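# Carry gold-capped glass tube between racks

## Task

Take the glass tube with the gold cap out of the rack beside the door and seat it fully in a free well of the rack beside the window. The task fails if anything new ends up on the floor, if any tube touches the floor, if a tube breaks (a drop of more than a few centimetres, which is about a well's depth, or a hard knock breaks it), or if the robot tips over or ends tilted. Every other tube must also end fully seated in its rack, though it may be moved to another well of that same rack. At the end the gripper must have released the tube and moved away, and the result must stay in place without the robot holding it.

## Robot and tools

ROBOT. A Hello Robot Stretch 4 with a single arm: an omni-wheel base, a lift that slides up a mast, an arm that telescopes forward, a three-joint wrist (yaw, pitch, roll) and a two-finger gripper. It is about 1.6 m tall, and the base's edge is no more than 0.23 m from the base origin. Cameras: head_camera, head_left_camera, head_right_camera, wrist_camera.

FRAMES. Base frame: origin on the floor below the base centre, x ahead, y to the left, z up. hand_pose is reported in this frame; it is a point between the open fingertips, and its printed position may be a little off. The odometry frame is where the base frame was when the scene began. base_odometry heading runs from -3.142 to 3.142, positive to the left, and is counted from wheel turns, so slipping shows up as travel.

execute_actions. Argument "actions" is a list holding one action, or empty to just get state and pictures. An action contains "base", "joints" or both, optionally with "pace" and "contact_limits"; or it contains only "end_of_arm". The motions in one action begin together but may finish at different moments.
- base: exactly one key, each an offset from where the base last reported itself: translate_m (metres, -2 to 2, positive forward, no turning), strafe_m (metres, -2 to 2, positive to the left, no turning), rotate_rad (radians, -3.2 to 3.2, positive counter-clockwise seen from above, in place).
- joints: absolute targets, each a single number keyed by joint name. lift_m 0 to 1.2 m; arm_m 0 to 0.55 m of extension; wrist_yaw_rad -1.134 to 4.276 (0 points forward, positive turns left, 3.14 is folded back, beyond 3.4 the arm may block it); wrist_pitch_rad -1.117 to 4.259 (0 level, 1.57 pointing down); wrist_roll_rad -1.117 to 4.259 (0 puts both fingers at one height, positive rolls clockwise as seen from behind the gripper); gripper_m -0.038 to 0.141 m, the gap between the empty fingertips (negative values press the tips together). Done tolerances: ±0.004 for lift, arm and gripper, ±0.02 for yaw and roll, ±0.05 for pitch. A joint target outside its range is clipped and still run, with a note; any other bad value or unknown key rejects the call and nothing moves.
- pace: "slow", "default" (if omitted), "fast" or "max". Base top speed 0.1/0.3/0.4/0.6 m/s and turn rate 1/2/3/4 rad/s respectively; with the lift above 0.2 these are lowered, to 0.3 m/s and 1 rad/s at 1.2 m. Wrist speed does not change with pace.
- contact_limits: only arm_m, 0 (gentlest) to 0.75 (firmest), default 0.5; beyond it the arm halts with a contact stop.
- end_of_arm: "enable_torque" re-powers any wrist or gripper motor that shut itself off; it then holds its position.
- cameras: list of camera names or "all"; omitted or null gives all, [] gives none. Pictures come back in the order named on the "pictures" line.
A joint or base omitted from an action may still be driving toward its previous target, and the statuses will not reveal this. Each action lasts at most 15 s. If a result reports a stop, the remaining motion calls in that same reply are skipped. To unfold the wrist at the start, send lift_m 0.4 with wrist_yaw_rad 0 together.

Other tools: wait (seconds 0 to 10, returns state and pictures, commands nothing new); zoom_image (camera plus region [x0, y0, x1, y1] in pixels from the image's top-left, at most 504 by 504, on that camera's latest full picture); read_manual (licence texts only); finished_scene (scene number; ends the scene for good and reports success).

RESULTS. base_status and joint_status tell how each motion ended: "done" (for the base, wheels turned the commanded amount even if slipping); "off_target" (rested short and may keep pushing); "contact_stop_at_<key>" (blocked by something; that part goes slack, so a loaded lift may sink and the base may drift); "limit_stop_at_<name>", including own_body (self-collision, possible with pitch below -0.2 and roll below -0.4 or above 4) and tilt (leaning over 6 degrees; lift, arm and wheels go slack until upright); "time_out"; "torque_fault" (wrist or gripper motor overloaded and went limp until enable_torque). on_its_own covers things not commanded; "held at" there is the held target, not the actual position. lidar_m: 12 distances in metres, one per 30-degree sector, starting straight ahead and going counter-clockwise (4th left, 7th behind, 10th right); "-" means nothing seen or nearer than 0.25 m; it covers heights from about 0.15 m to robot height and can miss glass, clear plastic and thin legs. wrist_depth_mm: a 7 by 7 grid of median depths, 100 to 2000 mm, from top-left; glass is invisible to it. turned_by_wheels vs turned_by_imu differing by over about 0.1 rad means a collision or slip. base_tilt in degrees (forward and right positive) carries a fixed bias up to about 1.5. motor_effort is percent of maximum, positive toward larger joint values, peak in brackets; readings are noisy and offset; a load in a level gripper pushes wrist pitch effort away from 0; for wheel_0..2 positive turns the base right.

GRIPPING. Command a gap smaller than the tube's width; a smaller gap squeezes harder and pulls the object toward the wrist. Neither the gap reading nor "done" proves a grasp; a firm grip at a target of 0 or more shows as a clear gripper effort change. If fingertips snag on a surface below, raise the lift.

CAUTION. The tubes are glass: lower them gently into wells, never release them higher than a few centimetres, and avoid knocking them with the fingers or base. Keep the arm short and the pace moderate while turning or driving with a load, and avoid hard steady pushing or pulling, especially with the lift high, or the robot may tip. Pressing the gripper into things with base or arm motions causes wrist torque faults. Finish with the gripper open and withdrawn from the rack.

Each tool is called after "Emit:" as name([rows], argument=value, ...), one row to a line, values as JSON.

## Session

Emit:
execute_actions(actions=[])

Scene clock: 0.00 s.
base_odometry: x=+0.000 y=+0.000 heading=+0.000 (m, m, rad; odometry frame)
turned_by_wheels: +0.000 (rad since the last result)
turned_by_imu: +0.000 (rad since the last result)
base_tilt: forward=-0.6 right=+1.3 (deg)
lidar_m: 0.89 0.88 1.10 1.48 1.48 2.46 1.73 1.76 1.85 1.60 1.61 1.00
base_status: not commanded
joint_positions: lift_m=+0.231 arm_m=-0.003 wrist_yaw_rad=+3.081 wrist_pitch_rad=-0.012 wrist_roll_rad=-0.003 gripper_m=+0.057
joint_status: not commanded
motor_effort: lift_m=+19 arm_m=-1 wrist_yaw_rad=+0 wrist_pitch_rad=-7 wrist_roll_rad=+0 gripper_m=-3 wheel_0=+0 wheel_1=+1 wheel_2=+0 (%)
hand_pose: x=-0.1144 y=+0.1046 z=+0.4123 quat_wxyz=(+0.030, +0.006, -0.002, +1.000) (m; base frame)
wrist_depth_mm: 137 138 1808 - - - - / - 138 1808 - - - - / - 131 211 1921 - - - / 109 137 253 1863 - - - / 135 1708 1808 1921 - - - / 1708 1756 1499 1756 211 1661 1618 / 1229 1182 1025 1060 991 1025 1098
pictures: head_camera, head_left_camera, head_right_camera, wrist_camera
Images, in order (width x height): head_camera 420x560, head_left_camera 420x672, head_right_camera 420x672, wrist_camera 616x392.

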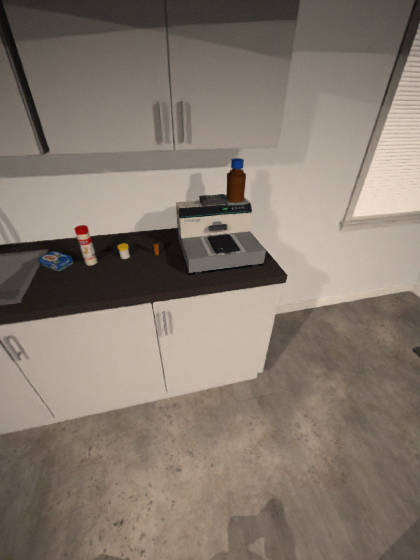

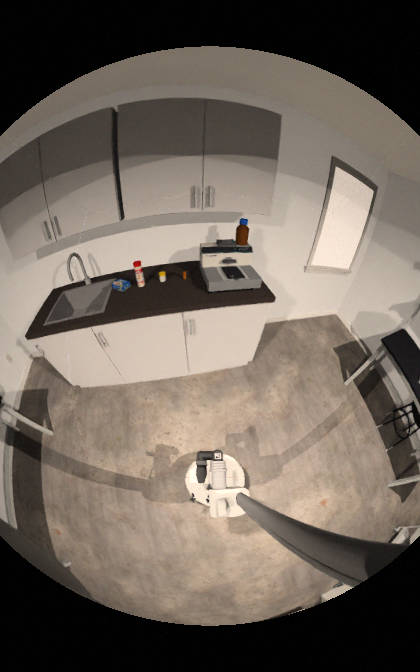

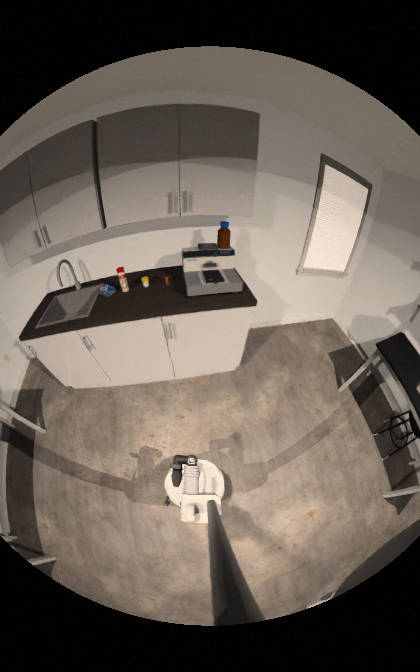

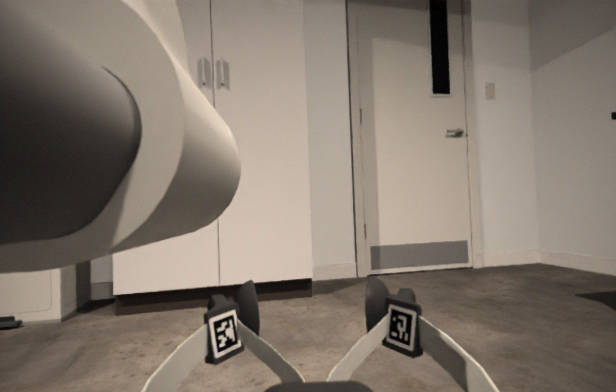

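Emit:
execute_actions([
  {"base":{"rotate_rad":-1.4},"joints":{"lift_m":0.4,"wrist_yaw_rad":0},"pace":"fast"},
], cameras=["head_camera","head_left_camera"])

Emit:
execute_actions([
  {"base":{"rotate_rad":-2.8},"pace":"fast"},
], cameras=["head_camera","head_left_camera"])

Scene clock: 13.17 s.
base_odometry: x=+0.000 y=+0.000 heading=-1.400 (m, m, rad; odometry frame)
turned_by_wheels: -1.400 (rad since the last result)
turned_by_imu: -1.393 (rad since the last result)
base_tilt: forward=-0.7 right=+1.2 (deg)
lidar_m: 1.60 1.69 0.95 0.88 0.92 1.27 1.49 1.55 1.81 1.71 1.87 1.73
base_status: done
joint_positions: lift_m=+0.400 arm_m=-0.003 wrist_yaw_rad=+0.000 wrist_pitch_rad=-0.012 wrist_roll_rad=-0.003 gripper_m=+0.057
joint_status: all done
motor_effort: lift_m=+22(26) arm_m=-1(1) wrist_yaw_rad=-2(2) wrist_pitch_rad=-7(6) wrist_roll_rad=+0(1) gripper_m=-4(2) wheel_0=+0(10) wheel_1=-1(14) wheel_2=-3(9) (%)
hand_pose: x=+0.4568 y=-0.0873 z=+0.5813 quat_wxyz=(+1.000, -0.002, -0.006, +0.000) (m; base frame)
wrist_depth_mm: - - - - - - - / - - - - - - - / - - - - - - - / - - - - 1661 - - / - - - - - - - / - - - - 211 - - / 1661 1576 1366 1464 1336 1366 1499
pictures: head_camera, head_left_camera
Images, in order (width x height): head_camera 420x560, head_left_camera 420x672.

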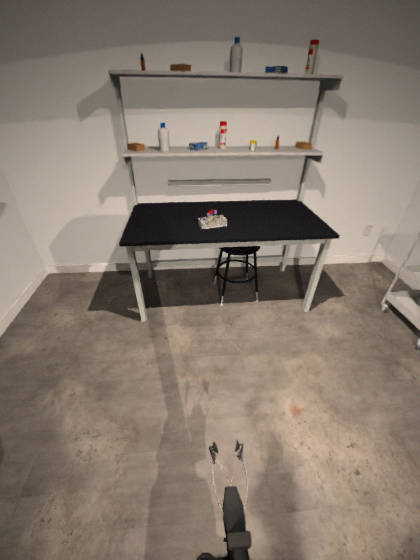

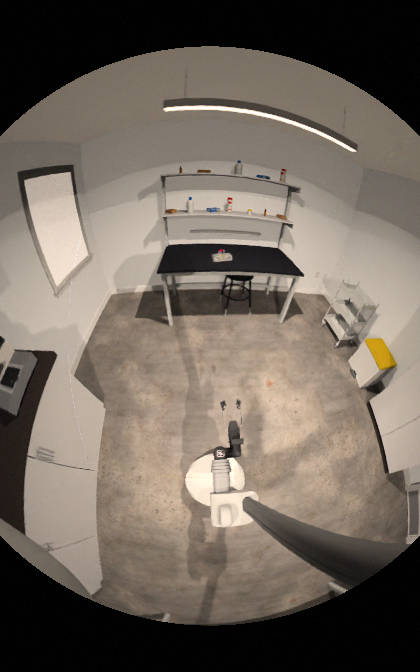

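Scene clock: 15.37 s.
base_odometry: x=+0.000 y=+0.000 heading=+2.083 (m, m, rad; odometry frame)
turned_by_wheels: -2.800 (rad since the last result)
turned_by_imu: -2.786 (rad since the last result)
base_tilt: forward=-0.7 right=+1.2 (deg)
lidar_m: 1.48 1.76 1.72 1.73 1.88 1.62 1.63 1.03 0.87 0.89 1.07 1.48
base_status: done
joint_positions: lift_m=+0.400 arm_m=-0.003 wrist_yaw_rad=+0.000 wrist_pitch_rad=-0.012 wrist_roll_rad=-0.003 gripper_m=+0.057
joint_status: not commanded
motor_effort: lift_m=+21(23) arm_m=-1(1) wrist_yaw_rad=+0(1) wrist_pitch_rad=-6(7) wrist_roll_rad=+3(0) gripper_m=-3(3) wheel_0=+2(10) wheel_1=+2(13) wheel_2=+0(11) (%)
hand_pose: x=+0.4568 y=-0.0875 z=+0.5814 quat_wxyz=(+1.000, -0.002, -0.006, +0.000) (m; base frame)
wrist_depth_mm: - - - - - 1808 1756 / - - - - 1921 1863 1756 / - - - - 1921 1863 1708 / - - 1708 - 1921 1808 1708 / - - - - - 1863 1756 / - - 1464 - 211 1808 1708 / 1618 1576 1366 1430 1308 1397 1464
pictures: head_camera, head_left_camera
Images, in order (width x height): head_camera 420x560, head_left_camera 420x672.

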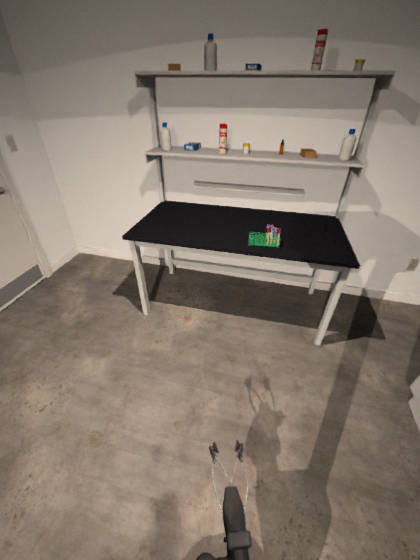

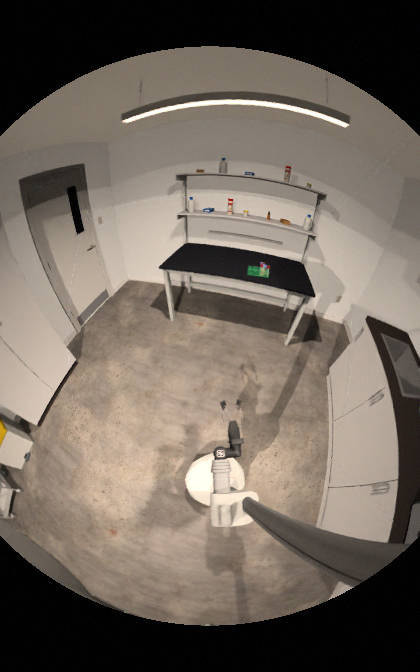

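Emit:
execute_actions([
  {"base":{"rotate_rad":-0.33},"joints":{"lift_m":0.75,"wrist_pitch_rad":0.4},"pace":"fast"},
], cameras=[])

Emit:
execute_actions([
  {"base":{"translate_m":0.8},"pace":"fast"},
], cameras=["head_camera","wrist_camera"])

Scene clock: 22.43 s.
base_odometry: x=+0.000 y=+0.000 heading=+1.753 (m, m, rad; odometry frame)
turned_by_wheels: -0.330 (rad since the last result)
turned_by_imu: -0.328 (rad since the last result)
base_tilt: forward=-0.6 right=+1.2 (deg)
lidar_m: 1.49 1.53 1.81 1.73 1.89 1.70 1.63 1.68 0.94 0.88 0.93 1.27
base_status: done
joint_positions: lift_m=+0.750 arm_m=-0.003 wrist_yaw_rad=+0.000 wrist_pitch_rad=+0.402 wrist_roll_rad=-0.003 gripper_m=+0.057
joint_status: all done
motor_effort: lift_m=+23(28) arm_m=-1(1) wrist_yaw_rad=+0(2) wrist_pitch_rad=-6(4) wrist_roll_rad=+0(1) gripper_m=-3(3) wheel_0=+1(8) wheel_1=+1(9) wheel_2=-1(7) (%)
hand_pose: x=+0.4338 y=-0.0874 z=+0.8150 quat_wxyz=(+0.980, -0.001, +0.200, +0.000) (m; base frame)
wrist_depth_mm: 1808 1808 1808 1863 1863 1863 1863 / 1863 1756 1661 1537 1921 - 1983 / - - - - - - - / - - - - - - - / 1808 1863 1863 1808 1708 1756 1708 / 1499 1464 1366 1464 211 1430 1366 / 1255 1229 1138 1160 1118 1138 1182
pictures: none
No camera images: the call's "cameras" was empty. Leave "cameras" out to get every camera's image.

Scene clock: 25.83 s.
base_odometry: x=-0.145 y=+0.787 heading=+1.754 (m, m, rad; odometry frame)
turned_by_wheels: +0.001 (rad since the last result)
turned_by_imu: +0.002 (rad since the last result)
base_tilt: forward=-0.7 right=+1.3 (deg)
lidar_m: 0.68 0.72 0.95 1.78 1.82 2.55 2.66 1.30 0.93 0.86 0.91 0.73
base_status: done
joint_positions: lift_m=+0.750 arm_m=-0.003 wrist_yaw_rad=+0.000 wrist_pitch_rad=+0.402 wrist_roll_rad=-0.003 gripper_m=+0.057
joint_status: not commanded
motor_effort: lift_m=+23(23) arm_m=-1(1) wrist_yaw_rad=-1(0) wrist_pitch_rad=-4(5) wrist_roll_rad=-1(1) gripper_m=-3(3) wheel_0=+3(8) wheel_1=+3(11) wheel_2=+2(12) (%)
hand_pose: x=+0.4338 y=-0.0874 z=+0.8150 quat_wxyz=(+0.980, -0.001, +0.200, +0.000) (m; base frame)
wrist_depth_mm: 1118 1118 1098 1118 1138 1160 1160 / 1205 1205 1160 1182 1205 1205 1205 / 820 723 597 750 732 715 1255 / 525 517 539 535 525 549 544 / 554 1397 1336 1397 1397 1397 1430 / 1366 1366 1336 1397 211 1366 1366 / 1229 1229 1138 1182 1138 668 1182
pictures: head_camera, wrist_camera
Images, in order (width x height): head_camera 420x560, wrist_camera 616x392.

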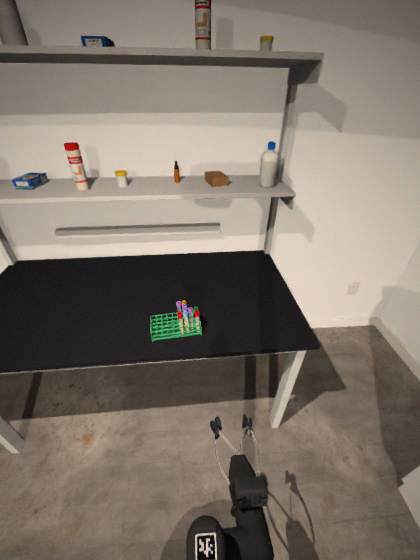

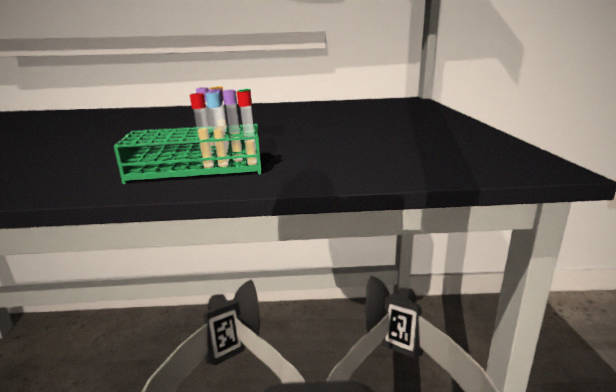

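Emit:
execute_actions([
  {"base":{"strafe_m":0.15},"joints":{"lift_m":1.0,"wrist_pitch_rad":1.57,"gripper_m":0.04},"pace":"fast"},
], cameras=[])

Emit:
execute_actions([
  {"base":{"translate_m":0.35},"joints":{"arm_m":0.25},"pace":"fast"},
], cameras=["head_camera","wrist_camera"])

Scene clock: 33.73 s.
base_odometry: x=-0.293 y=+0.759 heading=+1.754 (m, m, rad; odometry frame)
turned_by_wheels: +0.000 (rad since the last result)
turned_by_imu: +0.001 (rad since the last result)
base_tilt: forward=-0.8 right=+1.3 (deg)
lidar_m: 0.67 0.70 0.95 1.63 1.68 2.30 3.14 1.50 1.06 1.02 1.06 0.73
base_status: done
joint_positions: lift_m=+1.000 arm_m=-0.003 wrist_yaw_rad=+0.000 wrist_pitch_rad=+1.570 wrist_roll_rad=-0.003 gripper_m=+0.040
joint_status: all done
motor_effort: lift_m=+23(24) arm_m=-1(1) wrist_yaw_rad=+0(1) wrist_pitch_rad=+1(3) wrist_roll_rad=+1(1) gripper_m=-6(4) wheel_0=+1(11) wheel_1=-1(11) wheel_2=+0(0) (%)
hand_pose: x=+0.1686 y=-0.0874 z=+0.8894 quat_wxyz=(+0.707, -0.001, +0.707, +0.001) (m; base frame)
wrist_depth_mm: 1078 1118 1098 1118 1118 1098 1118 / 1098 1118 1098 1098 1118 1098 1098 / 1098 1098 1098 1098 1098 1098 1098 / 1098 1098 1118 1098 1098 1098 1098 / 1098 1098 891 891 1098 1098 1098 / 1098 1098 891 891 210 1098 1098 / 1098 1098 189 654 1098 1098 1098
pictures: none
No camera images: the call's "cameras" was empty. Leave "cameras" out to get every camera's image.

Scene clock: 36.17 s.
base_odometry: x=-0.357 y=+1.103 heading=+1.754 (m, m, rad; odometry frame)
turned_by_wheels: +0.000 (rad since the last result)
turned_by_imu: +0.002 (rad since the last result)
base_tilt: forward=-0.7 right=+1.3 (deg)
lidar_m: 0.33 0.34 0.47 2.05 1.74 2.41 3.58 1.52 1.09 1.01 0.52 0.36
base_status: done
joint_positions: lift_m=+1.000 arm_m=+0.249 wrist_yaw_rad=+0.000 wrist_pitch_rad=+1.570 wrist_roll_rad=-0.003 gripper_m=+0.040
joint_status: all done
motor_effort: lift_m=+23(23) arm_m=+6(8) wrist_yaw_rad=-1(1) wrist_pitch_rad=+2(0) wrist_roll_rad=-1(1) gripper_m=-4(4) wheel_0=+1(7) wheel_1=+1(10) wheel_2=+3(11) (%)
hand_pose: x=+0.4202 y=-0.0874 z=+0.8894 quat_wxyz=(+0.707, -0.001, +0.707, +0.001) (m; base frame)
wrist_depth_mm: 345 347 347 345 347 347 347 / 345 345 347 347 347 347 347 / 345 345 338 238 345 347 347 / 345 345 315 289 289 347 345 / 345 343 330 345 345 347 345 / 345 345 345 345 209 347 345 / 1078 1098 189 878 1098 1098 1098
pictures: head_camera, wrist_camera
Images, in order (width x height): head_camera 420x560, wrist_camera 616x392.

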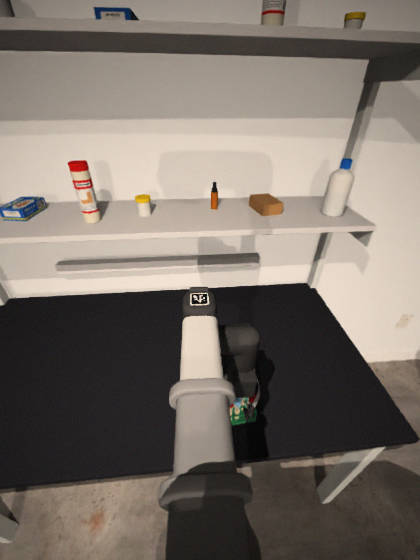

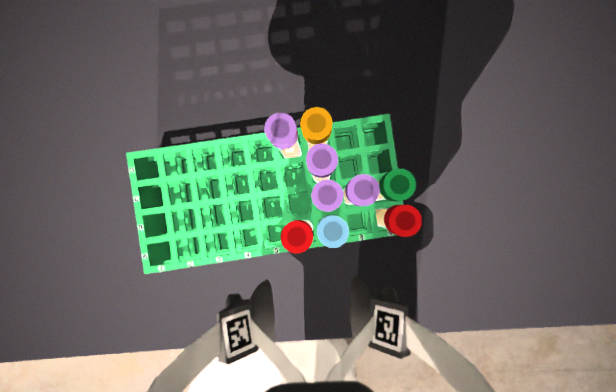

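Emit:
execute_actions([
  {"joints":{"arm_m":0.32}},
], cameras=["wrist_camera"])

Scene clock: 64.70 s.
base_odometry: x=-0.357 y=+1.103 heading=+1.754 (m, m, rad; odometry frame)
turned_by_wheels: +0.000 (rad since the last result)
turned_by_imu: +0.001 (rad since the last result)
base_tilt: forward=-0.6 right=+1.2 (deg)
lidar_m: 0.32 0.35 0.48 2.05 1.73 2.42 3.60 1.50 1.07 1.01 0.52 0.37
base_status: not commanded
joint_positions: lift_m=+1.000 arm_m=+0.319 wrist_yaw_rad=+0.000 wrist_pitch_rad=+1.571 wrist_roll_rad=-0.003 gripper_m=+0.040
joint_status: all done
motor_effort: lift_m=+23(23) arm_m=+6(6) wrist_yaw_rad=+0(2) wrist_pitch_rad=-1(5) wrist_roll_rad=+1(2) gripper_m=-5(3) wheel_0=+1(1) wheel_1=+1(1) wheel_2=+3(3) (%)
hand_pose: x=+0.4899 y=-0.0874 z=+0.8894 quat_wxyz=(+0.707, -0.001, +0.707, +0.001) (m; base frame)
wrist_depth_mm: 345 347 345 347 347 349 347 / 345 345 345 347 345 345 347 / 345 345 345 345 345 347 345 / 345 343 345 345 347 345 345 / 343 343 315 289 291 345 347 / 343 345 289 227 210 345 345 / 345 345 189 227 345 345 345
pictures: wrist_camera
Images, in order (width x height): wrist_camera 616x392.

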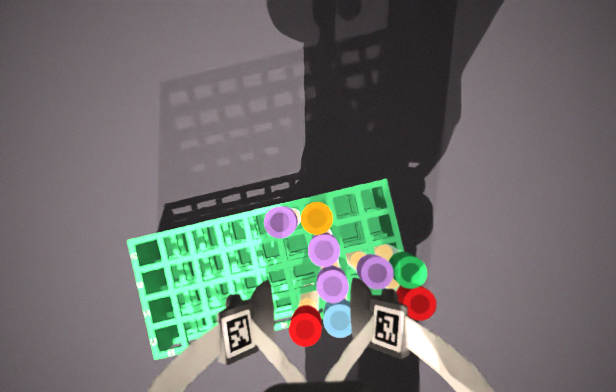

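Emit:
execute_actions([
  {"base":{"strafe_m":-0.010},"joints":{"arm_m":0.388,"wrist_roll_rad":0.56,"gripper_m":0.032}},
], cameras=["wrist_camera"])

Emit:
zoom_image(camera="wrist_camera", region=[150, 150, 500, 392])

Scene clock: 78.50 s.
base_odometry: x=-0.347 y=+1.105 heading=+1.754 (m, m, rad; odometry frame)
turned_by_wheels: +0.000 (rad since the last result)
turned_by_imu: +0.000 (rad since the last result)
base_tilt: forward=-0.7 right=+1.2 (deg)
lidar_m: 0.34 0.35 0.46 2.07 1.76 2.44 3.57 1.48 1.04 0.99 0.53 0.35
base_status: done
joint_positions: lift_m=+1.000 arm_m=+0.387 wrist_yaw_rad=+0.000 wrist_pitch_rad=+1.571 wrist_roll_rad=+0.560 gripper_m=+0.032
joint_status: all done
motor_effort: lift_m=+23(23) arm_m=+6(7) wrist_yaw_rad=+1(1) wrist_pitch_rad=-1(1) wrist_roll_rad=+4(5) gripper_m=-5(4) wheel_0=+3(9) wheel_1=-3(13) wheel_2=+0(1) (%)
hand_pose: x=+0.5578 y=-0.0874 z=+0.8894 quat_wxyz=(+0.680, +0.195, +0.680, -0.195) (m; base frame)
wrist_depth_mm: 345 345 345 345 347 349 349 / 343 345 345 345 347 349 351 / 343 343 345 345 347 347 349 / 342 343 343 338 347 345 349 / 343 342 315 289 304 345 349 / 342 336 287 226 221 347 347 / 342 343 190 343 347 349 1098
pictures: wrist_camera
Images, in order (width x height): wrist_camera 616x392.

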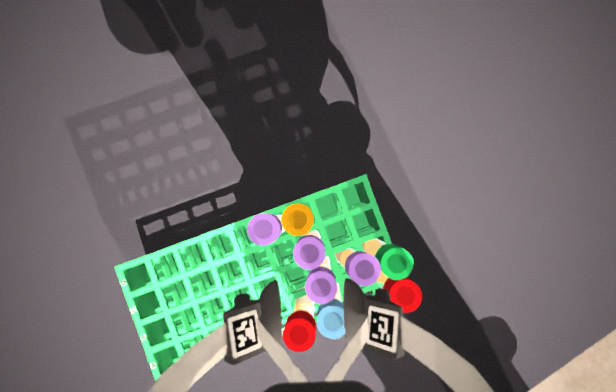

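Region (150, 150, 500, 392) of wrist_camera's 616x392 image, scaled by 1.440; it fills the top 348 rows of this view, and the rest is white.

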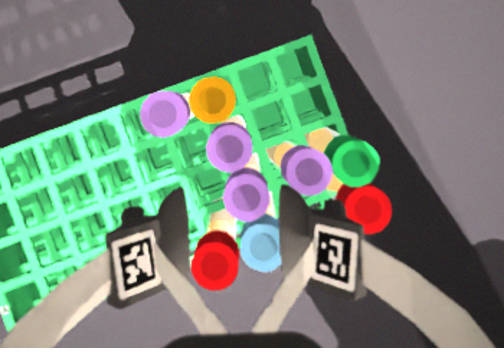

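Emit:
execute_actions([
  {"joints":{"lift_m":1.05},"pace":"slow"},
], cameras=["wrist_camera","head_camera"])

Scene clock: 83.87 s.
base_odometry: x=-0.347 y=+1.105 heading=+1.754 (m, m, rad; odometry frame)
turned_by_wheels: +0.000 (rad since the last result)
turned_by_imu: +0.000 (rad since the last result)
base_tilt: forward=-0.7 right=+1.1 (deg)
lidar_m: 0.33 0.34 0.47 2.07 1.74 2.43 3.55 1.48 1.07 1.01 0.52 0.36
base_status: not commanded
joint_positions: lift_m=+1.050 arm_m=+0.387 wrist_yaw_rad=+0.000 wrist_pitch_rad=+1.570 wrist_roll_rad=+0.560 gripper_m=+0.032
joint_status: all done
motor_effort: lift_m=+23(25) arm_m=+6(6) wrist_yaw_rad=+0(1) wrist_pitch_rad=-1(2) wrist_roll_rad=+2(2) gripper_m=-4(3) wheel_0=+3(3) wheel_1=-3(3) wheel_2=+0(0) (%)
hand_pose: x=+0.5580 y=-0.0874 z=+0.9394 quat_wxyz=(+0.680, +0.195, +0.679, -0.195) (m; base frame)
wrist_depth_mm: 392 394 397 397 397 399 402 / 394 397 397 397 399 399 399 / 392 392 394 394 397 397 399 / 394 394 394 394 397 399 399 / 392 394 364 340 394 397 397 / 392 392 338 277 220 397 399 / 394 392 190 392 397 397 1138
pictures: head_camera, wrist_camera
Images, in order (width x height): head_camera 420x560, wrist_camera 616x392.

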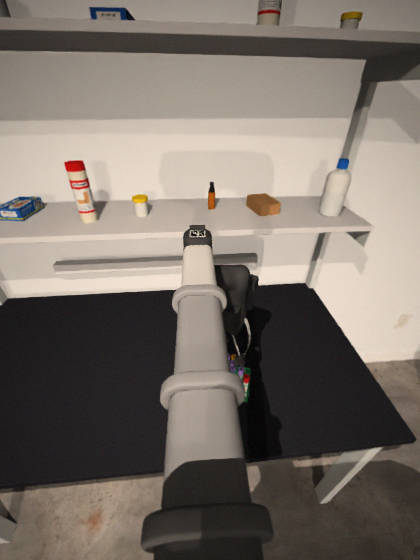

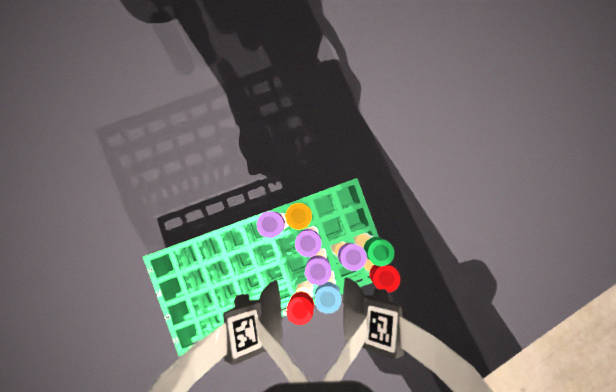

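Emit:
execute_actions([
  {"base":{"strafe_m":-0.034},"joints":{"arm_m":0.452,"wrist_roll_rad":0.99}},
], cameras=["wrist_camera"])

Emit:
zoom_image(camera="wrist_camera", region=[150, 150, 500, 392])

Scene clock: 95.20 s.
base_odometry: x=-0.314 y=+1.112 heading=+1.754 (m, m, rad; odometry frame)
turned_by_wheels: +0.000 (rad since the last result)
turned_by_imu: +0.000 (rad since the last result)
base_tilt: forward=-0.7 right=+1.3 (deg)
lidar_m: 0.34 0.35 0.47 2.09 1.78 2.44 3.59 1.46 1.02 0.97 0.50 0.35
base_status: done
joint_positions: lift_m=+1.050 arm_m=+0.451 wrist_yaw_rad=+0.000 wrist_pitch_rad=+1.570 wrist_roll_rad=+0.990 gripper_m=+0.032
joint_status: all done
motor_effort: lift_m=+23(23) arm_m=+6(6) wrist_yaw_rad=-1(0) wrist_pitch_rad=+0(1) wrist_roll_rad=+2(5) gripper_m=-4(3) wheel_0=-1(9) wheel_1=-2(9) wheel_2=+1(1) (%)
hand_pose: x=+0.6221 y=-0.0874 z=+0.9394 quat_wxyz=(+0.623, +0.336, +0.622, -0.336) (m; base frame)
wrist_depth_mm: 394 397 397 397 399 402 402 / 394 394 397 397 399 399 402 / 392 394 397 397 399 399 399 / 392 394 394 397 397 399 402 / 392 392 394 394 397 399 399 / 389 392 392 277 220 399 399 / 389 389 190 276 277 397 931
pictures: wrist_camera
Images, in order (width x height): wrist_camera 616x392.

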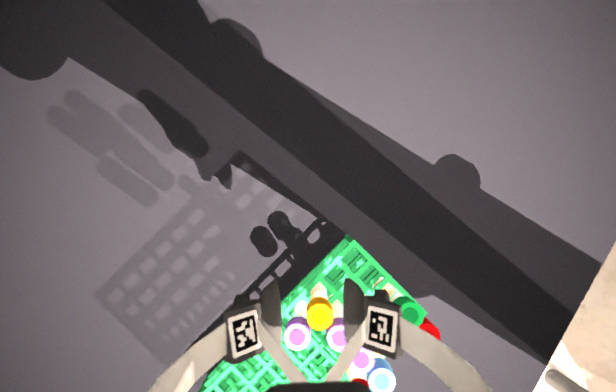

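Region (150, 150, 500, 392) of wrist_camera's 616x392 image, scaled by 1.440; it fills the top 348 rows of this view, and the rest is white.

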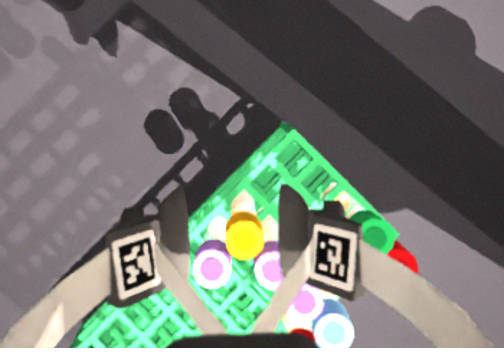

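Emit:
execute_actions([
  {"joints":{"arm_m":0.441,"lift_m":1.015},"pace":"slow"},
], cameras=["wrist_camera"])

Emit:
zoom_image(camera="wrist_camera", region=[150, 150, 500, 392])

Scene clock: 102.57 s.
base_odometry: x=-0.314 y=+1.112 heading=+1.754 (m, m, rad; odometry frame)
turned_by_wheels: +0.000 (rad since the last result)
turned_by_imu: +0.000 (rad since the last result)
base_tilt: forward=-0.7 right=+1.2 (deg)
lidar_m: 0.34 0.35 0.47 2.09 1.79 2.44 3.56 1.46 1.03 0.97 0.51 0.37
base_status: not commanded
joint_positions: lift_m=+1.015 arm_m=+0.442 wrist_yaw_rad=+0.000 wrist_pitch_rad=+1.570 wrist_roll_rad=+0.990 gripper_m=+0.032
joint_status: all done
motor_effort: lift_m=+14(19) arm_m=-6(6) wrist_yaw_rad=+0(0) wrist_pitch_rad=+1(1) wrist_roll_rad=+3(3) gripper_m=-5(3) wheel_0=+0(1) wheel_1=-2(2) wheel_2=+1(0) (%)
hand_pose: x=+0.6132 y=-0.0874 z=+0.9051 quat_wxyz=(+0.623, +0.336, +0.622, -0.336) (m; base frame)
wrist_depth_mm: 359 362 364 364 366 368 368 / 359 359 362 364 366 366 368 / 359 359 359 362 364 366 366 / 357 357 359 362 364 364 366 / 355 357 362 362 362 364 366 / 355 355 357 254 220 362 366 / 357 355 190 242 242 364 878
pictures: wrist_camera
Images, in order (width x height): wrist_camera 616x392.

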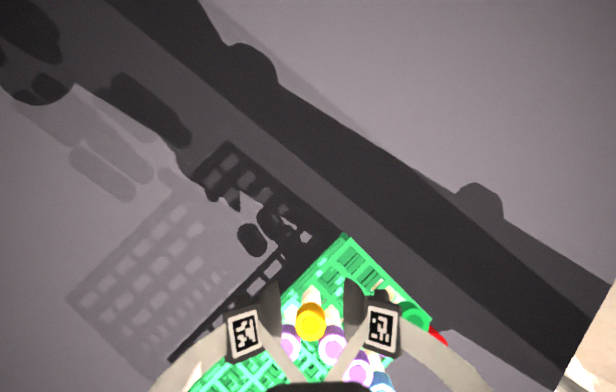

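Region (150, 150, 500, 392) of wrist_camera's 616x392 image, scaled by 1.440; it fills the top 348 rows of this view, and the rest is white.

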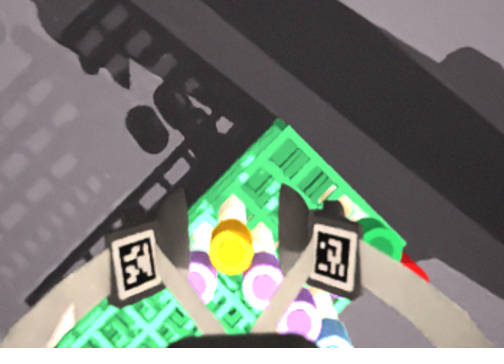

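Emit:
execute_actions([
  {"joints":{"lift_m":0.985},"pace":"slow"},
], cameras=["wrist_camera"])

Emit:
zoom_image(camera="wrist_camera", region=[150, 150, 500, 392])

Scene clock: 108.33 s.
base_odometry: x=-0.314 y=+1.112 heading=+1.754 (m, m, rad; odometry frame)
turned_by_wheels: +0.000 (rad since the last result)
turned_by_imu: +0.000 (rad since the last result)
base_tilt: forward=-0.6 right=+1.3 (deg)
lidar_m: 0.33 0.36 0.47 2.10 1.79 2.46 3.59 1.43 1.02 0.96 0.54 0.36
base_status: not commanded
joint_positions: lift_m=+0.985 arm_m=+0.442 wrist_yaw_rad=+0.000 wrist_pitch_rad=+1.570 wrist_roll_rad=+0.990 gripper_m=+0.032
joint_status: all done
motor_effort: lift_m=+14(15) arm_m=-6(6) wrist_yaw_rad=+1(1) wrist_pitch_rad=-1(0) wrist_roll_rad=+4(1) gripper_m=-4(3) wheel_0=+0(1) wheel_1=-2(2) wheel_2=+1(1) (%)
hand_pose: x=+0.6132 y=-0.0874 z=+0.8751 quat_wxyz=(+0.623, +0.336, +0.622, -0.336) (m; base frame)
wrist_depth_mm: 330 332 332 334 334 338 338 / 329 332 332 334 336 336 336 / 329 329 330 332 334 334 336 / 329 329 330 330 332 334 336 / 327 327 329 330 332 334 334 / 325 329 329 273 213 334 336 / 327 325 190 211 213 332 332
pictures: wrist_camera
Images, in order (width x height): wrist_camera 616x392.

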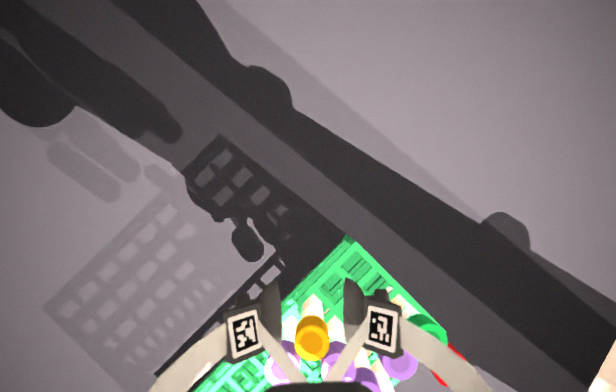

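Region (150, 150, 500, 392) of wrist_camera's 616x392 image, scaled by 1.440; it fills the top 348 rows of this view, and the rest is white.

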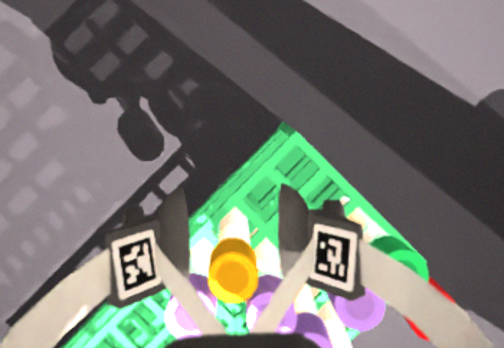

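Emit:
execute_actions([
  {"base":{"strafe_m":0.0075},"joints":{"arm_m":0.436},"pace":"slow"},
], cameras=["wrist_camera"])

Emit:
zoom_image(camera="wrist_camera", region=[150, 150, 500, 392])

Scene clock: 115.27 s.
base_odometry: x=-0.321 y=+1.110 heading=+1.754 (m, m, rad; odometry frame)
turned_by_wheels: +0.000 (rad since the last result)
turned_by_imu: +0.000 (rad since the last result)
base_tilt: forward=-0.7 right=+1.2 (deg)
lidar_m: 0.33 0.35 0.48 2.09 1.76 2.45 3.58 1.45 1.01 0.96 0.52 0.37
base_status: done
joint_positions: lift_m=+0.985 arm_m=+0.437 wrist_yaw_rad=+0.000 wrist_pitch_rad=+1.570 wrist_roll_rad=+0.990 gripper_m=+0.032
joint_status: all done
motor_effort: lift_m=+14(14) arm_m=-6(7) wrist_yaw_rad=+0(1) wrist_pitch_rad=+0(1) wrist_roll_rad=+0(1) gripper_m=-4(4) wheel_0=-3(6) wheel_1=+3(6) wheel_2=+0(1) (%)
hand_pose: x=+0.6082 y=-0.0874 z=+0.8751 quat_wxyz=(+0.623, +0.336, +0.622, -0.336) (m; base frame)
wrist_depth_mm: 330 330 332 332 336 338 338 / 330 330 332 332 336 336 338 / 329 330 332 332 334 336 338 / 327 329 330 332 332 334 336 / 327 327 329 332 332 336 334 / 327 329 327 228 213 332 332 / 325 327 190 212 213 332 334
pictures: wrist_camera
Images, in order (width x height): wrist_camera 616x392.

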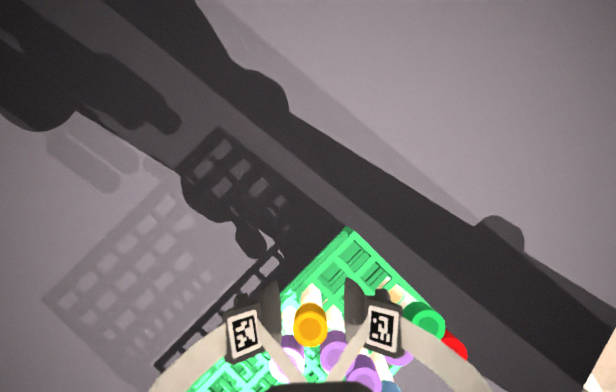

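Region (150, 150, 500, 392) of wrist_camera's 616x392 image, scaled by 1.440; it fills the top 348 rows of this view, and the rest is white.

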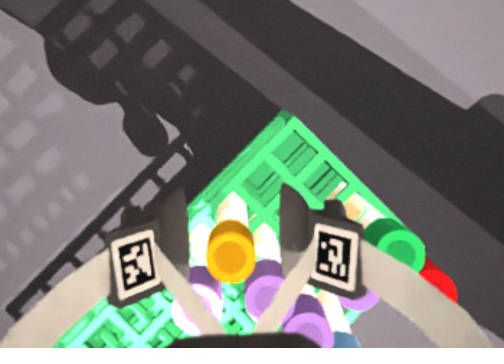

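Lower slightly more and close.

Emit:
execute_actions([
  {"joints":{"lift_m":0.975},"pace":"slow"},
], cameras=[])

Emit:
execute_actions([
  {"joints":{"gripper_m":0.004}},
], cameras=["wrist_camera"])

Emit:
execute_actions([
  {"joints":{"lift_m":1.0},"pace":"slow"},
], cameras=["wrist_camera"])

Scene clock: 123.23 s.
base_odometry: x=-0.321 y=+1.110 heading=+1.754 (m, m, rad; odometry frame)
turned_by_wheels: +0.000 (rad since the last result)
turned_by_imu: +0.000 (rad since the last result)
base_tilt: forward=-0.7 right=+1.2 (deg)
lidar_m: 0.33 0.36 0.49 2.08 1.79 2.43 3.57 1.47 1.01 0.98 0.50 0.36
base_status: not commanded
joint_positions: lift_m=+0.975 arm_m=+0.437 wrist_yaw_rad=+0.000 wrist_pitch_rad=+1.570 wrist_roll_rad=+0.990 gripper_m=+0.032
joint_status: all done
motor_effort: lift_m=+14(13) arm_m=-6(6) wrist_yaw_rad=+0(0) wrist_pitch_rad=+0(0) wrist_roll_rad=+1(2) gripper_m=-6(3) wheel_0=-3(3) wheel_1=+3(3) wheel_2=+0(0) (%)
hand_pose: x=+0.6082 y=-0.0874 z=+0.8651 quat_wxyz=(+0.623, +0.336, +0.622, -0.336) (m; base frame)
wrist_depth_mm: 320 322 324 324 327 327 329 / 319 320 322 324 325 325 325 / 319 320 322 322 325 325 327 / 319 320 320 320 324 325 325 / 319 319 320 320 322 324 325 / 317 319 320 253 208 322 324 / 317 319 191 202 202 322 322
pictures: none
No camera images: the call's "cameras" was empty. Leave "cameras" out to get every camera's image.

Scene clock: 124.27 s.
base_odometry: x=-0.321 y=+1.110 heading=+1.754 (m, m, rad; odometry frame)
turned_by_wheels: +0.000 (rad since the last result)
turned_by_imu: +0.000 (rad since the last result)
base_tilt: forward=-0.7 right=+1.2 (deg)
lidar_m: 0.31 0.37 0.48 2.09 1.76 2.44 3.57 1.45 1.04 0.97 0.51 0.36
base_status: not commanded
joint_positions: lift_m=+0.975 arm_m=+0.437 wrist_yaw_rad=+0.000 wrist_pitch_rad=+1.570 wrist_roll_rad=+0.990 gripper_m=+0.004
joint_status: all done
motor_effort: lift_m=+14(14) arm_m=-6(6) wrist_yaw_rad=+0(1) wrist_pitch_rad=-1(0) wrist_roll_rad=+2(2) gripper_m=-10(11) wheel_0=-3(4) wheel_1=+3(3) wheel_2=+0(0) (%)
hand_pose: x=+0.6083 y=-0.0874 z=+0.8651 quat_wxyz=(+0.623, +0.336, +0.622, -0.336) (m; base frame)
wrist_depth_mm: 320 322 322 324 325 325 327 / 320 320 322 324 325 325 327 / 319 319 322 324 324 325 327 / 319 320 320 322 324 324 327 / 317 319 320 320 324 324 325 / 317 319 320 211 213 322 325 / 315 317 182 198 202 324 324
pictures: wrist_camera
Images, in order (width x height): wrist_camera 616x392.

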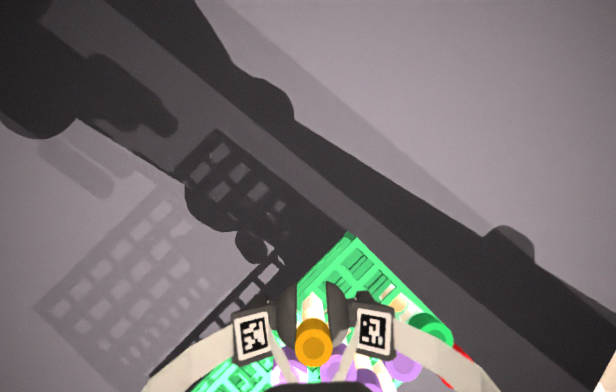

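Scene clock: 125.27 s.
base_odometry: x=-0.321 y=+1.110 heading=+1.754 (m, m, rad; odometry frame)
turned_by_wheels: +0.000 (rad since the last result)
turned_by_imu: +0.000 (rad since the last result)
base_tilt: forward=-0.6 right=+1.1 (deg)
lidar_m: 0.33 0.34 0.47 2.09 1.77 2.44 3.57 1.46 1.04 0.96 0.53 0.37
base_status: not commanded
joint_positions: lift_m=+1.000 arm_m=+0.437 wrist_yaw_rad=+0.000 wrist_pitch_rad=+1.570 wrist_roll_rad=+0.990 gripper_m=+0.004
joint_status: all done
motor_effort: lift_m=+23(24) arm_m=-6(6) wrist_yaw_rad=-2(1) wrist_pitch_rad=+1(0) wrist_roll_rad=+1(2) gripper_m=-10(9) wheel_0=-3(3) wheel_1=+3(3) wheel_2=+0(0) (%)
hand_pose: x=+0.6083 y=-0.0874 z=+0.8893 quat_wxyz=(+0.623, +0.336, +0.622, -0.336) (m; base frame)
wrist_depth_mm: 343 345 347 347 349 351 351 / 343 345 347 347 349 349 351 / 342 343 345 347 347 349 351 / 342 343 345 345 347 347 349 / 342 342 345 345 347 347 349 / 340 343 342 211 228 347 347 / 340 342 182 197 226 345 349
pictures: wrist_camera
Images, in order (width x height): wrist_camera 616x392.

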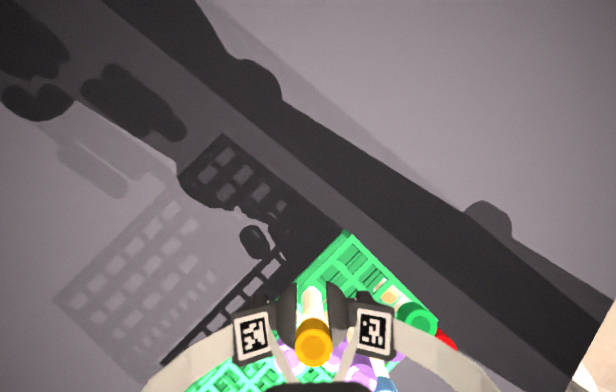

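Emit:
execute_actions([
  {"joints":{"lift_m":1.11,"gripper_m":-0.004},"pace":"slow"},
], cameras=["wrist_camera","head_camera"])

Scene clock: 131.93 s.
base_odometry: x=-0.321 y=+1.110 heading=+1.754 (m, m, rad; odometry frame)
turned_by_wheels: +0.000 (rad since the last result)
turned_by_imu: +0.001 (rad since the last result)
base_tilt: forward=-0.6 right=+1.2 (deg)
lidar_m: 0.33 0.35 0.47 2.09 1.79 2.43 3.58 1.46 1.02 0.98 0.53 0.37
base_status: not commanded
joint_positions: lift_m=+1.110 arm_m=+0.437 wrist_yaw_rad=+0.000 wrist_pitch_rad=+1.570 wrist_roll_rad=+0.990 gripper_m=-0.004
joint_status: all done
motor_effort: lift_m=+23(26) arm_m=-6(6) wrist_yaw_rad=-1(1) wrist_pitch_rad=+1(1) wrist_roll_rad=+2(0) gripper_m=-14(14) wheel_0=-3(3) wheel_1=+3(3) wheel_2=+0(0) (%)
hand_pose: x=+0.6083 y=-0.0874 z=+0.9994 quat_wxyz=(+0.623, +0.336, +0.622, -0.336) (m; base frame)
wrist_depth_mm: 452 455 455 455 459 462 462 / 452 455 455 459 455 462 462 / 452 452 455 459 459 459 459 / 449 452 455 455 455 459 462 / 449 452 452 445 455 459 1229 / 449 452 452 210 336 459 1229 / 449 449 179 196 455 459 1229
pictures: head_camera, wrist_camera
Images, in order (width x height): head_camera 420x560, wrist_camera 616x392.

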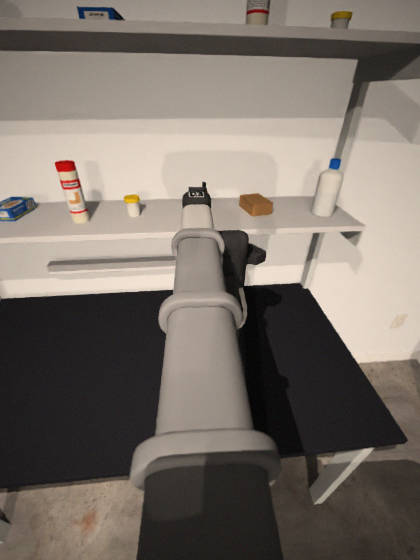

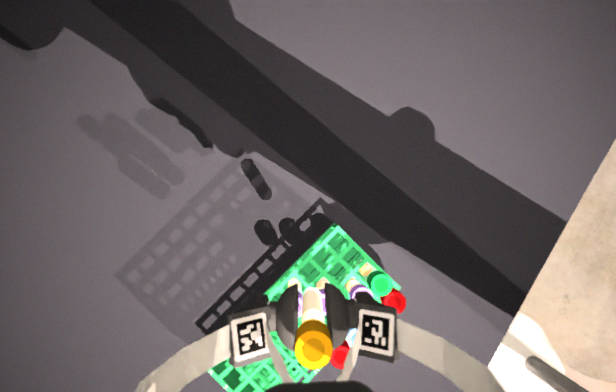

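Emit:
execute_actions([
  {"base":{"translate_m":-1.0},"joints":{"arm_m":0.1,"wrist_roll_rad":0}},
], cameras=[])

Emit:
execute_actions([
  {"base":{"rotate_rad":3.129},"pace":"slow"},
], cameras=[])

Emit:
execute_actions([
  {"base":{"translate_m":1.38}},
], cameras=[])

Emit:
execute_actions([
  {"base":{"strafe_m":0.2},"joints":{"arm_m":0.3}},
], cameras=["wrist_camera","head_camera"])

Scene clock: 145.47 s.
base_odometry: x=-0.139 y=+0.127 heading=+1.753 (m, m, rad; odometry frame)
turned_by_wheels: -0.001 (rad since the last result)
turned_by_imu: -0.002 (rad since the last result)
base_tilt: forward=-0.6 right=+1.2 (deg)
lidar_m: 1.32 1.36 2.19 1.62 1.70 1.89 1.80 1.83 1.03 0.98 1.05 1.40
base_status: done
joint_positions: lift_m=+1.110 arm_m=+0.101 wrist_yaw_rad=+0.000 wrist_pitch_rad=+1.570 wrist_roll_rad=+0.000 gripper_m=-0.004
joint_status: all done
motor_effort: lift_m=+22(23) arm_m=-6(6) wrist_yaw_rad=+0(0) wrist_pitch_rad=+0(1) wrist_roll_rad=-1(5) gripper_m=-13(11) wheel_0=-3(7) wheel_1=-3(8) wheel_2=+0(11) (%)
hand_pose: x=+0.2721 y=-0.0874 z=+0.9994 quat_wxyz=(+0.707, +0.000, +0.707, +0.000) (m; base frame)
wrist_depth_mm: 1205 1205 1229 1205 1205 1205 1205 / 1205 1205 1229 1205 1205 1205 1205 / 1205 1205 1205 1205 1205 1205 1205 / 1205 1229 1205 1205 1229 1205 1229 / 1182 1182 1205 1205 1205 1229 1205 / 1229 1205 1008 211 1205 1205 1205 / 1205 1205 179 196 1182 1205 1205
pictures: none
No camera images: the call's "cameras" was empty. Leave "cameras" out to get every camera's image.

Scene clock: 149.87 s.
base_odometry: x=-0.139 y=+0.127 heading=-1.401 (m, m, rad; odometry frame)
turned_by_wheels: +3.128 (rad since the last result)
turned_by_imu: +3.113 (rad since the last result)
base_tilt: forward=-0.7 right=+1.2 (deg)
lidar_m: 1.77 1.84 1.06 1.01 1.04 1.41 1.35 1.39 2.18 1.60 1.67 1.87
base_status: done
joint_positions: lift_m=+1.110 arm_m=+0.101 wrist_yaw_rad=+0.000 wrist_pitch_rad=+1.570 wrist_roll_rad=+0.000 gripper_m=-0.004
joint_status: not commanded
motor_effort: lift_m=+22(22) arm_m=-6(5) wrist_yaw_rad=+0(1) wrist_pitch_rad=+0(1) wrist_roll_rad=+2(2) gripper_m=-12(13) wheel_0=-4(8) wheel_1=-3(7) wheel_2=-1(6) (%)
hand_pose: x=+0.2721 y=-0.0874 z=+0.9994 quat_wxyz=(+0.707, +0.000, +0.707, +0.000) (m; base frame)
wrist_depth_mm: 1205 1205 1229 1205 1205 1229 1229 / 1205 1205 1205 1205 1229 1205 1229 / 1205 1205 1205 1229 1229 1205 1205 / 1205 1205 1205 1205 1205 1205 1205 / 1205 1182 1205 1205 1205 1205 1205 / 1182 1182 991 211 1205 1229 1205 / 1205 1205 179 196 1205 1182 1205
pictures: none
No camera images: the call's "cameras" was empty. Leave "cameras" out to get every camera's image.

Scene clock: 155.97 s.
base_odometry: x=+0.094 y=-1.233 heading=-1.401 (m, m, rad; odometry frame)
turned_by_wheels: +0.001 (rad since the last result)
turned_by_imu: +0.004 (rad since the last result)
base_tilt: forward=-0.6 right=+1.1 (deg)
lidar_m: 0.40 0.41 0.56 1.64 1.21 1.48 3.44 2.34 1.72 1.53 0.60 0.42
base_status: done
joint_positions: lift_m=+1.110 arm_m=+0.101 wrist_yaw_rad=+0.000 wrist_pitch_rad=+1.570 wrist_roll_rad=+0.000 gripper_m=-0.004
joint_status: not commanded
motor_effort: lift_m=+23(23) arm_m=-6(6) wrist_yaw_rad=+1(0) wrist_pitch_rad=+1(1) wrist_roll_rad=+1(0) gripper_m=-12(12) wheel_0=+2(9) wheel_1=+2(4) wheel_2=+2(9) (%)
hand_pose: x=+0.2721 y=-0.0874 z=+0.9994 quat_wxyz=(+0.707, +0.000, +0.707, +0.000) (m; base frame)
wrist_depth_mm: 459 455 459 455 459 455 459 / 455 455 459 455 459 455 459 / 455 477 1182 1205 1205 1205 1205 / 1205 1205 1205 1229 1205 1205 1205 / 1205 1205 1205 1205 1205 1205 1205 / 1182 1205 991 211 1205 1205 1205 / 1205 1182 179 196 1205 1205 1205
pictures: none
No camera images: the call's "cameras" was empty. Leave "cameras" out to get every camera's image.

Scene clock: 157.90 s.
base_odometry: x=+0.291 y=-1.199 heading=-1.401 (m, m, rad; odometry frame)
turned_by_wheels: +0.000 (rad since the last result)
turned_by_imu: +0.001 (rad since the last result)
base_tilt: forward=-0.7 right=+1.3 (deg)
lidar_m: 0.39 0.40 0.55 1.44 1.08 1.19 3.44 2.87 1.90 1.75 0.57 0.43
base_status: done
joint_positions: lift_m=+1.110 arm_m=+0.299 wrist_yaw_rad=+0.000 wrist_pitch_rad=+1.570 wrist_roll_rad=+0.000 gripper_m=-0.004
joint_status: all done
motor_effort: lift_m=+22(23) arm_m=+6(8) wrist_yaw_rad=-1(0) wrist_pitch_rad=+0(1) wrist_roll_rad=+0(2) gripper_m=-12(13) wheel_0=-1(10) wheel_1=+2(9) wheel_2=+0(3) (%)
hand_pose: x=+0.4701 y=-0.0874 z=+0.9994 quat_wxyz=(+0.707, +0.000, +0.707, +0.000) (m; base frame)
wrist_depth_mm: 455 455 459 452 455 459 459 / 455 455 455 455 399 402 459 / 455 455 455 455 442 455 455 / 455 455 452 455 455 459 455 / 455 452 455 455 455 452 455 / 455 455 455 211 452 1205 1205 / 1205 1205 179 196 1205 1229 1205
pictures: head_camera, wrist_camera
Images, in order (width x height): head_camera 420x560, wrist_camera 616x392.

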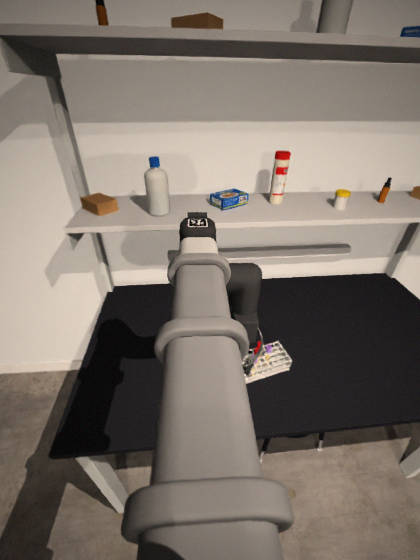

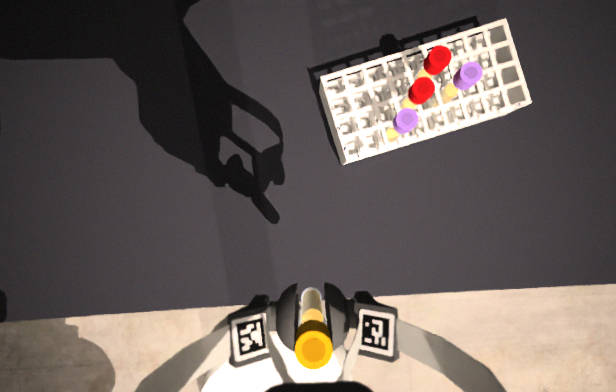

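Emit:
execute_actions([
  {"base":{"translate_m":0.067},"joints":{"arm_m":0.45}},
], cameras=[])

Emit:
execute_actions([
  {"base":{"strafe_m":-0.032},"joints":{"lift_m":1.04},"pace":"slow"},
], cameras=["wrist_camera"])

Emit:
zoom_image(camera="wrist_camera", region=[150, 150, 500, 392])

Scene clock: 169.13 s.
base_odometry: x=+0.302 y=-1.265 heading=-1.400 (m, m, rad; odometry frame)
turned_by_wheels: +0.001 (rad since the last result)
turned_by_imu: +0.001 (rad since the last result)
base_tilt: forward=-0.7 right=+1.3 (deg)
lidar_m: 0.32 0.34 0.46 1.41 1.11 1.20 3.52 2.93 1.93 1.73 0.51 0.34
base_status: done
joint_positions: lift_m=+1.110 arm_m=+0.449 wrist_yaw_rad=+0.000 wrist_pitch_rad=+1.570 wrist_roll_rad=+0.000 gripper_m=-0.004
joint_status: all done
motor_effort: lift_m=+23(23) arm_m=+6(8) wrist_yaw_rad=+0(0) wrist_pitch_rad=+0(0) wrist_roll_rad=+2(2) gripper_m=-12(12) wheel_0=+3(6) wheel_1=+2(6) wheel_2=+2(9) (%)
hand_pose: x=+0.6201 y=-0.0874 z=+0.9994 quat_wxyz=(+0.707, +0.000, +0.707, +0.000) (m; base frame)
wrist_depth_mm: 455 455 455 455 455 459 455 / 455 455 455 455 455 455 455 / 455 452 455 455 455 455 455 / 452 455 455 455 452 455 459 / 455 452 455 459 455 421 455 / 455 452 455 211 343 402 452 / 452 455 179 196 336 455 455
pictures: none
No camera images: the call's "cameras" was empty. Leave "cameras" out to get every camera's image.

Scene clock: 170.60 s.
base_odometry: x=+0.271 y=-1.271 heading=-1.400 (m, m, rad; odometry frame)
turned_by_wheels: +0.000 (rad since the last result)
turned_by_imu: +0.000 (rad since the last result)
base_tilt: forward=-0.6 right=+1.2 (deg)
lidar_m: 0.32 0.35 0.46 1.46 1.13 1.23 3.52 2.94 1.88 1.69 0.52 0.33
base_status: done
joint_positions: lift_m=+1.040 arm_m=+0.449 wrist_yaw_rad=+0.000 wrist_pitch_rad=+1.570 wrist_roll_rad=+0.000 gripper_m=-0.004
joint_status: all done
motor_effort: lift_m=+15(18) arm_m=+6(6) wrist_yaw_rad=-1(0) wrist_pitch_rad=+2(1) wrist_roll_rad=+0(1) gripper_m=-13(13) wheel_0=+4(7) wheel_1=-5(9) wheel_2=+0(2) (%)
hand_pose: x=+0.6201 y=-0.0874 z=+0.9301 quat_wxyz=(+0.707, +0.000, +0.707, +0.000) (m; base frame)
wrist_depth_mm: 387 389 387 384 387 389 389 / 384 387 387 387 387 387 387 / 384 387 387 387 387 387 387 / 384 387 384 384 387 384 387 / 384 384 384 387 387 357 387 / 384 384 387 211 276 342 387 / 387 384 179 196 267 272 387
pictures: wrist_camera
Images, in order (width x height): wrist_camera 616x392.

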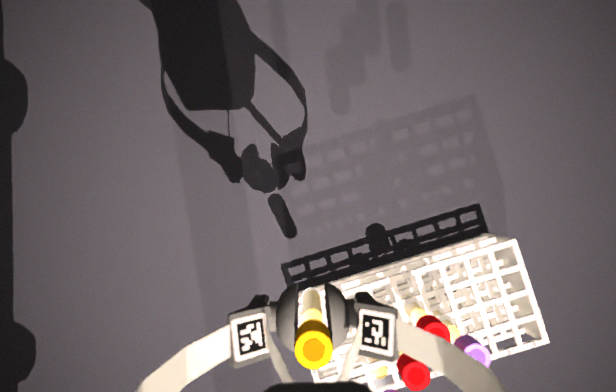

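Region (150, 150, 500, 392) of wrist_camera's 616x392 image, scaled by 1.440; it fills the top 348 rows of this view, and the rest is white.

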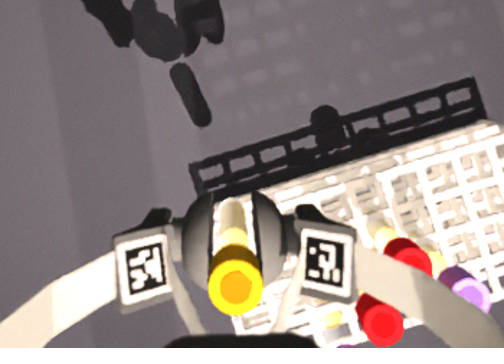

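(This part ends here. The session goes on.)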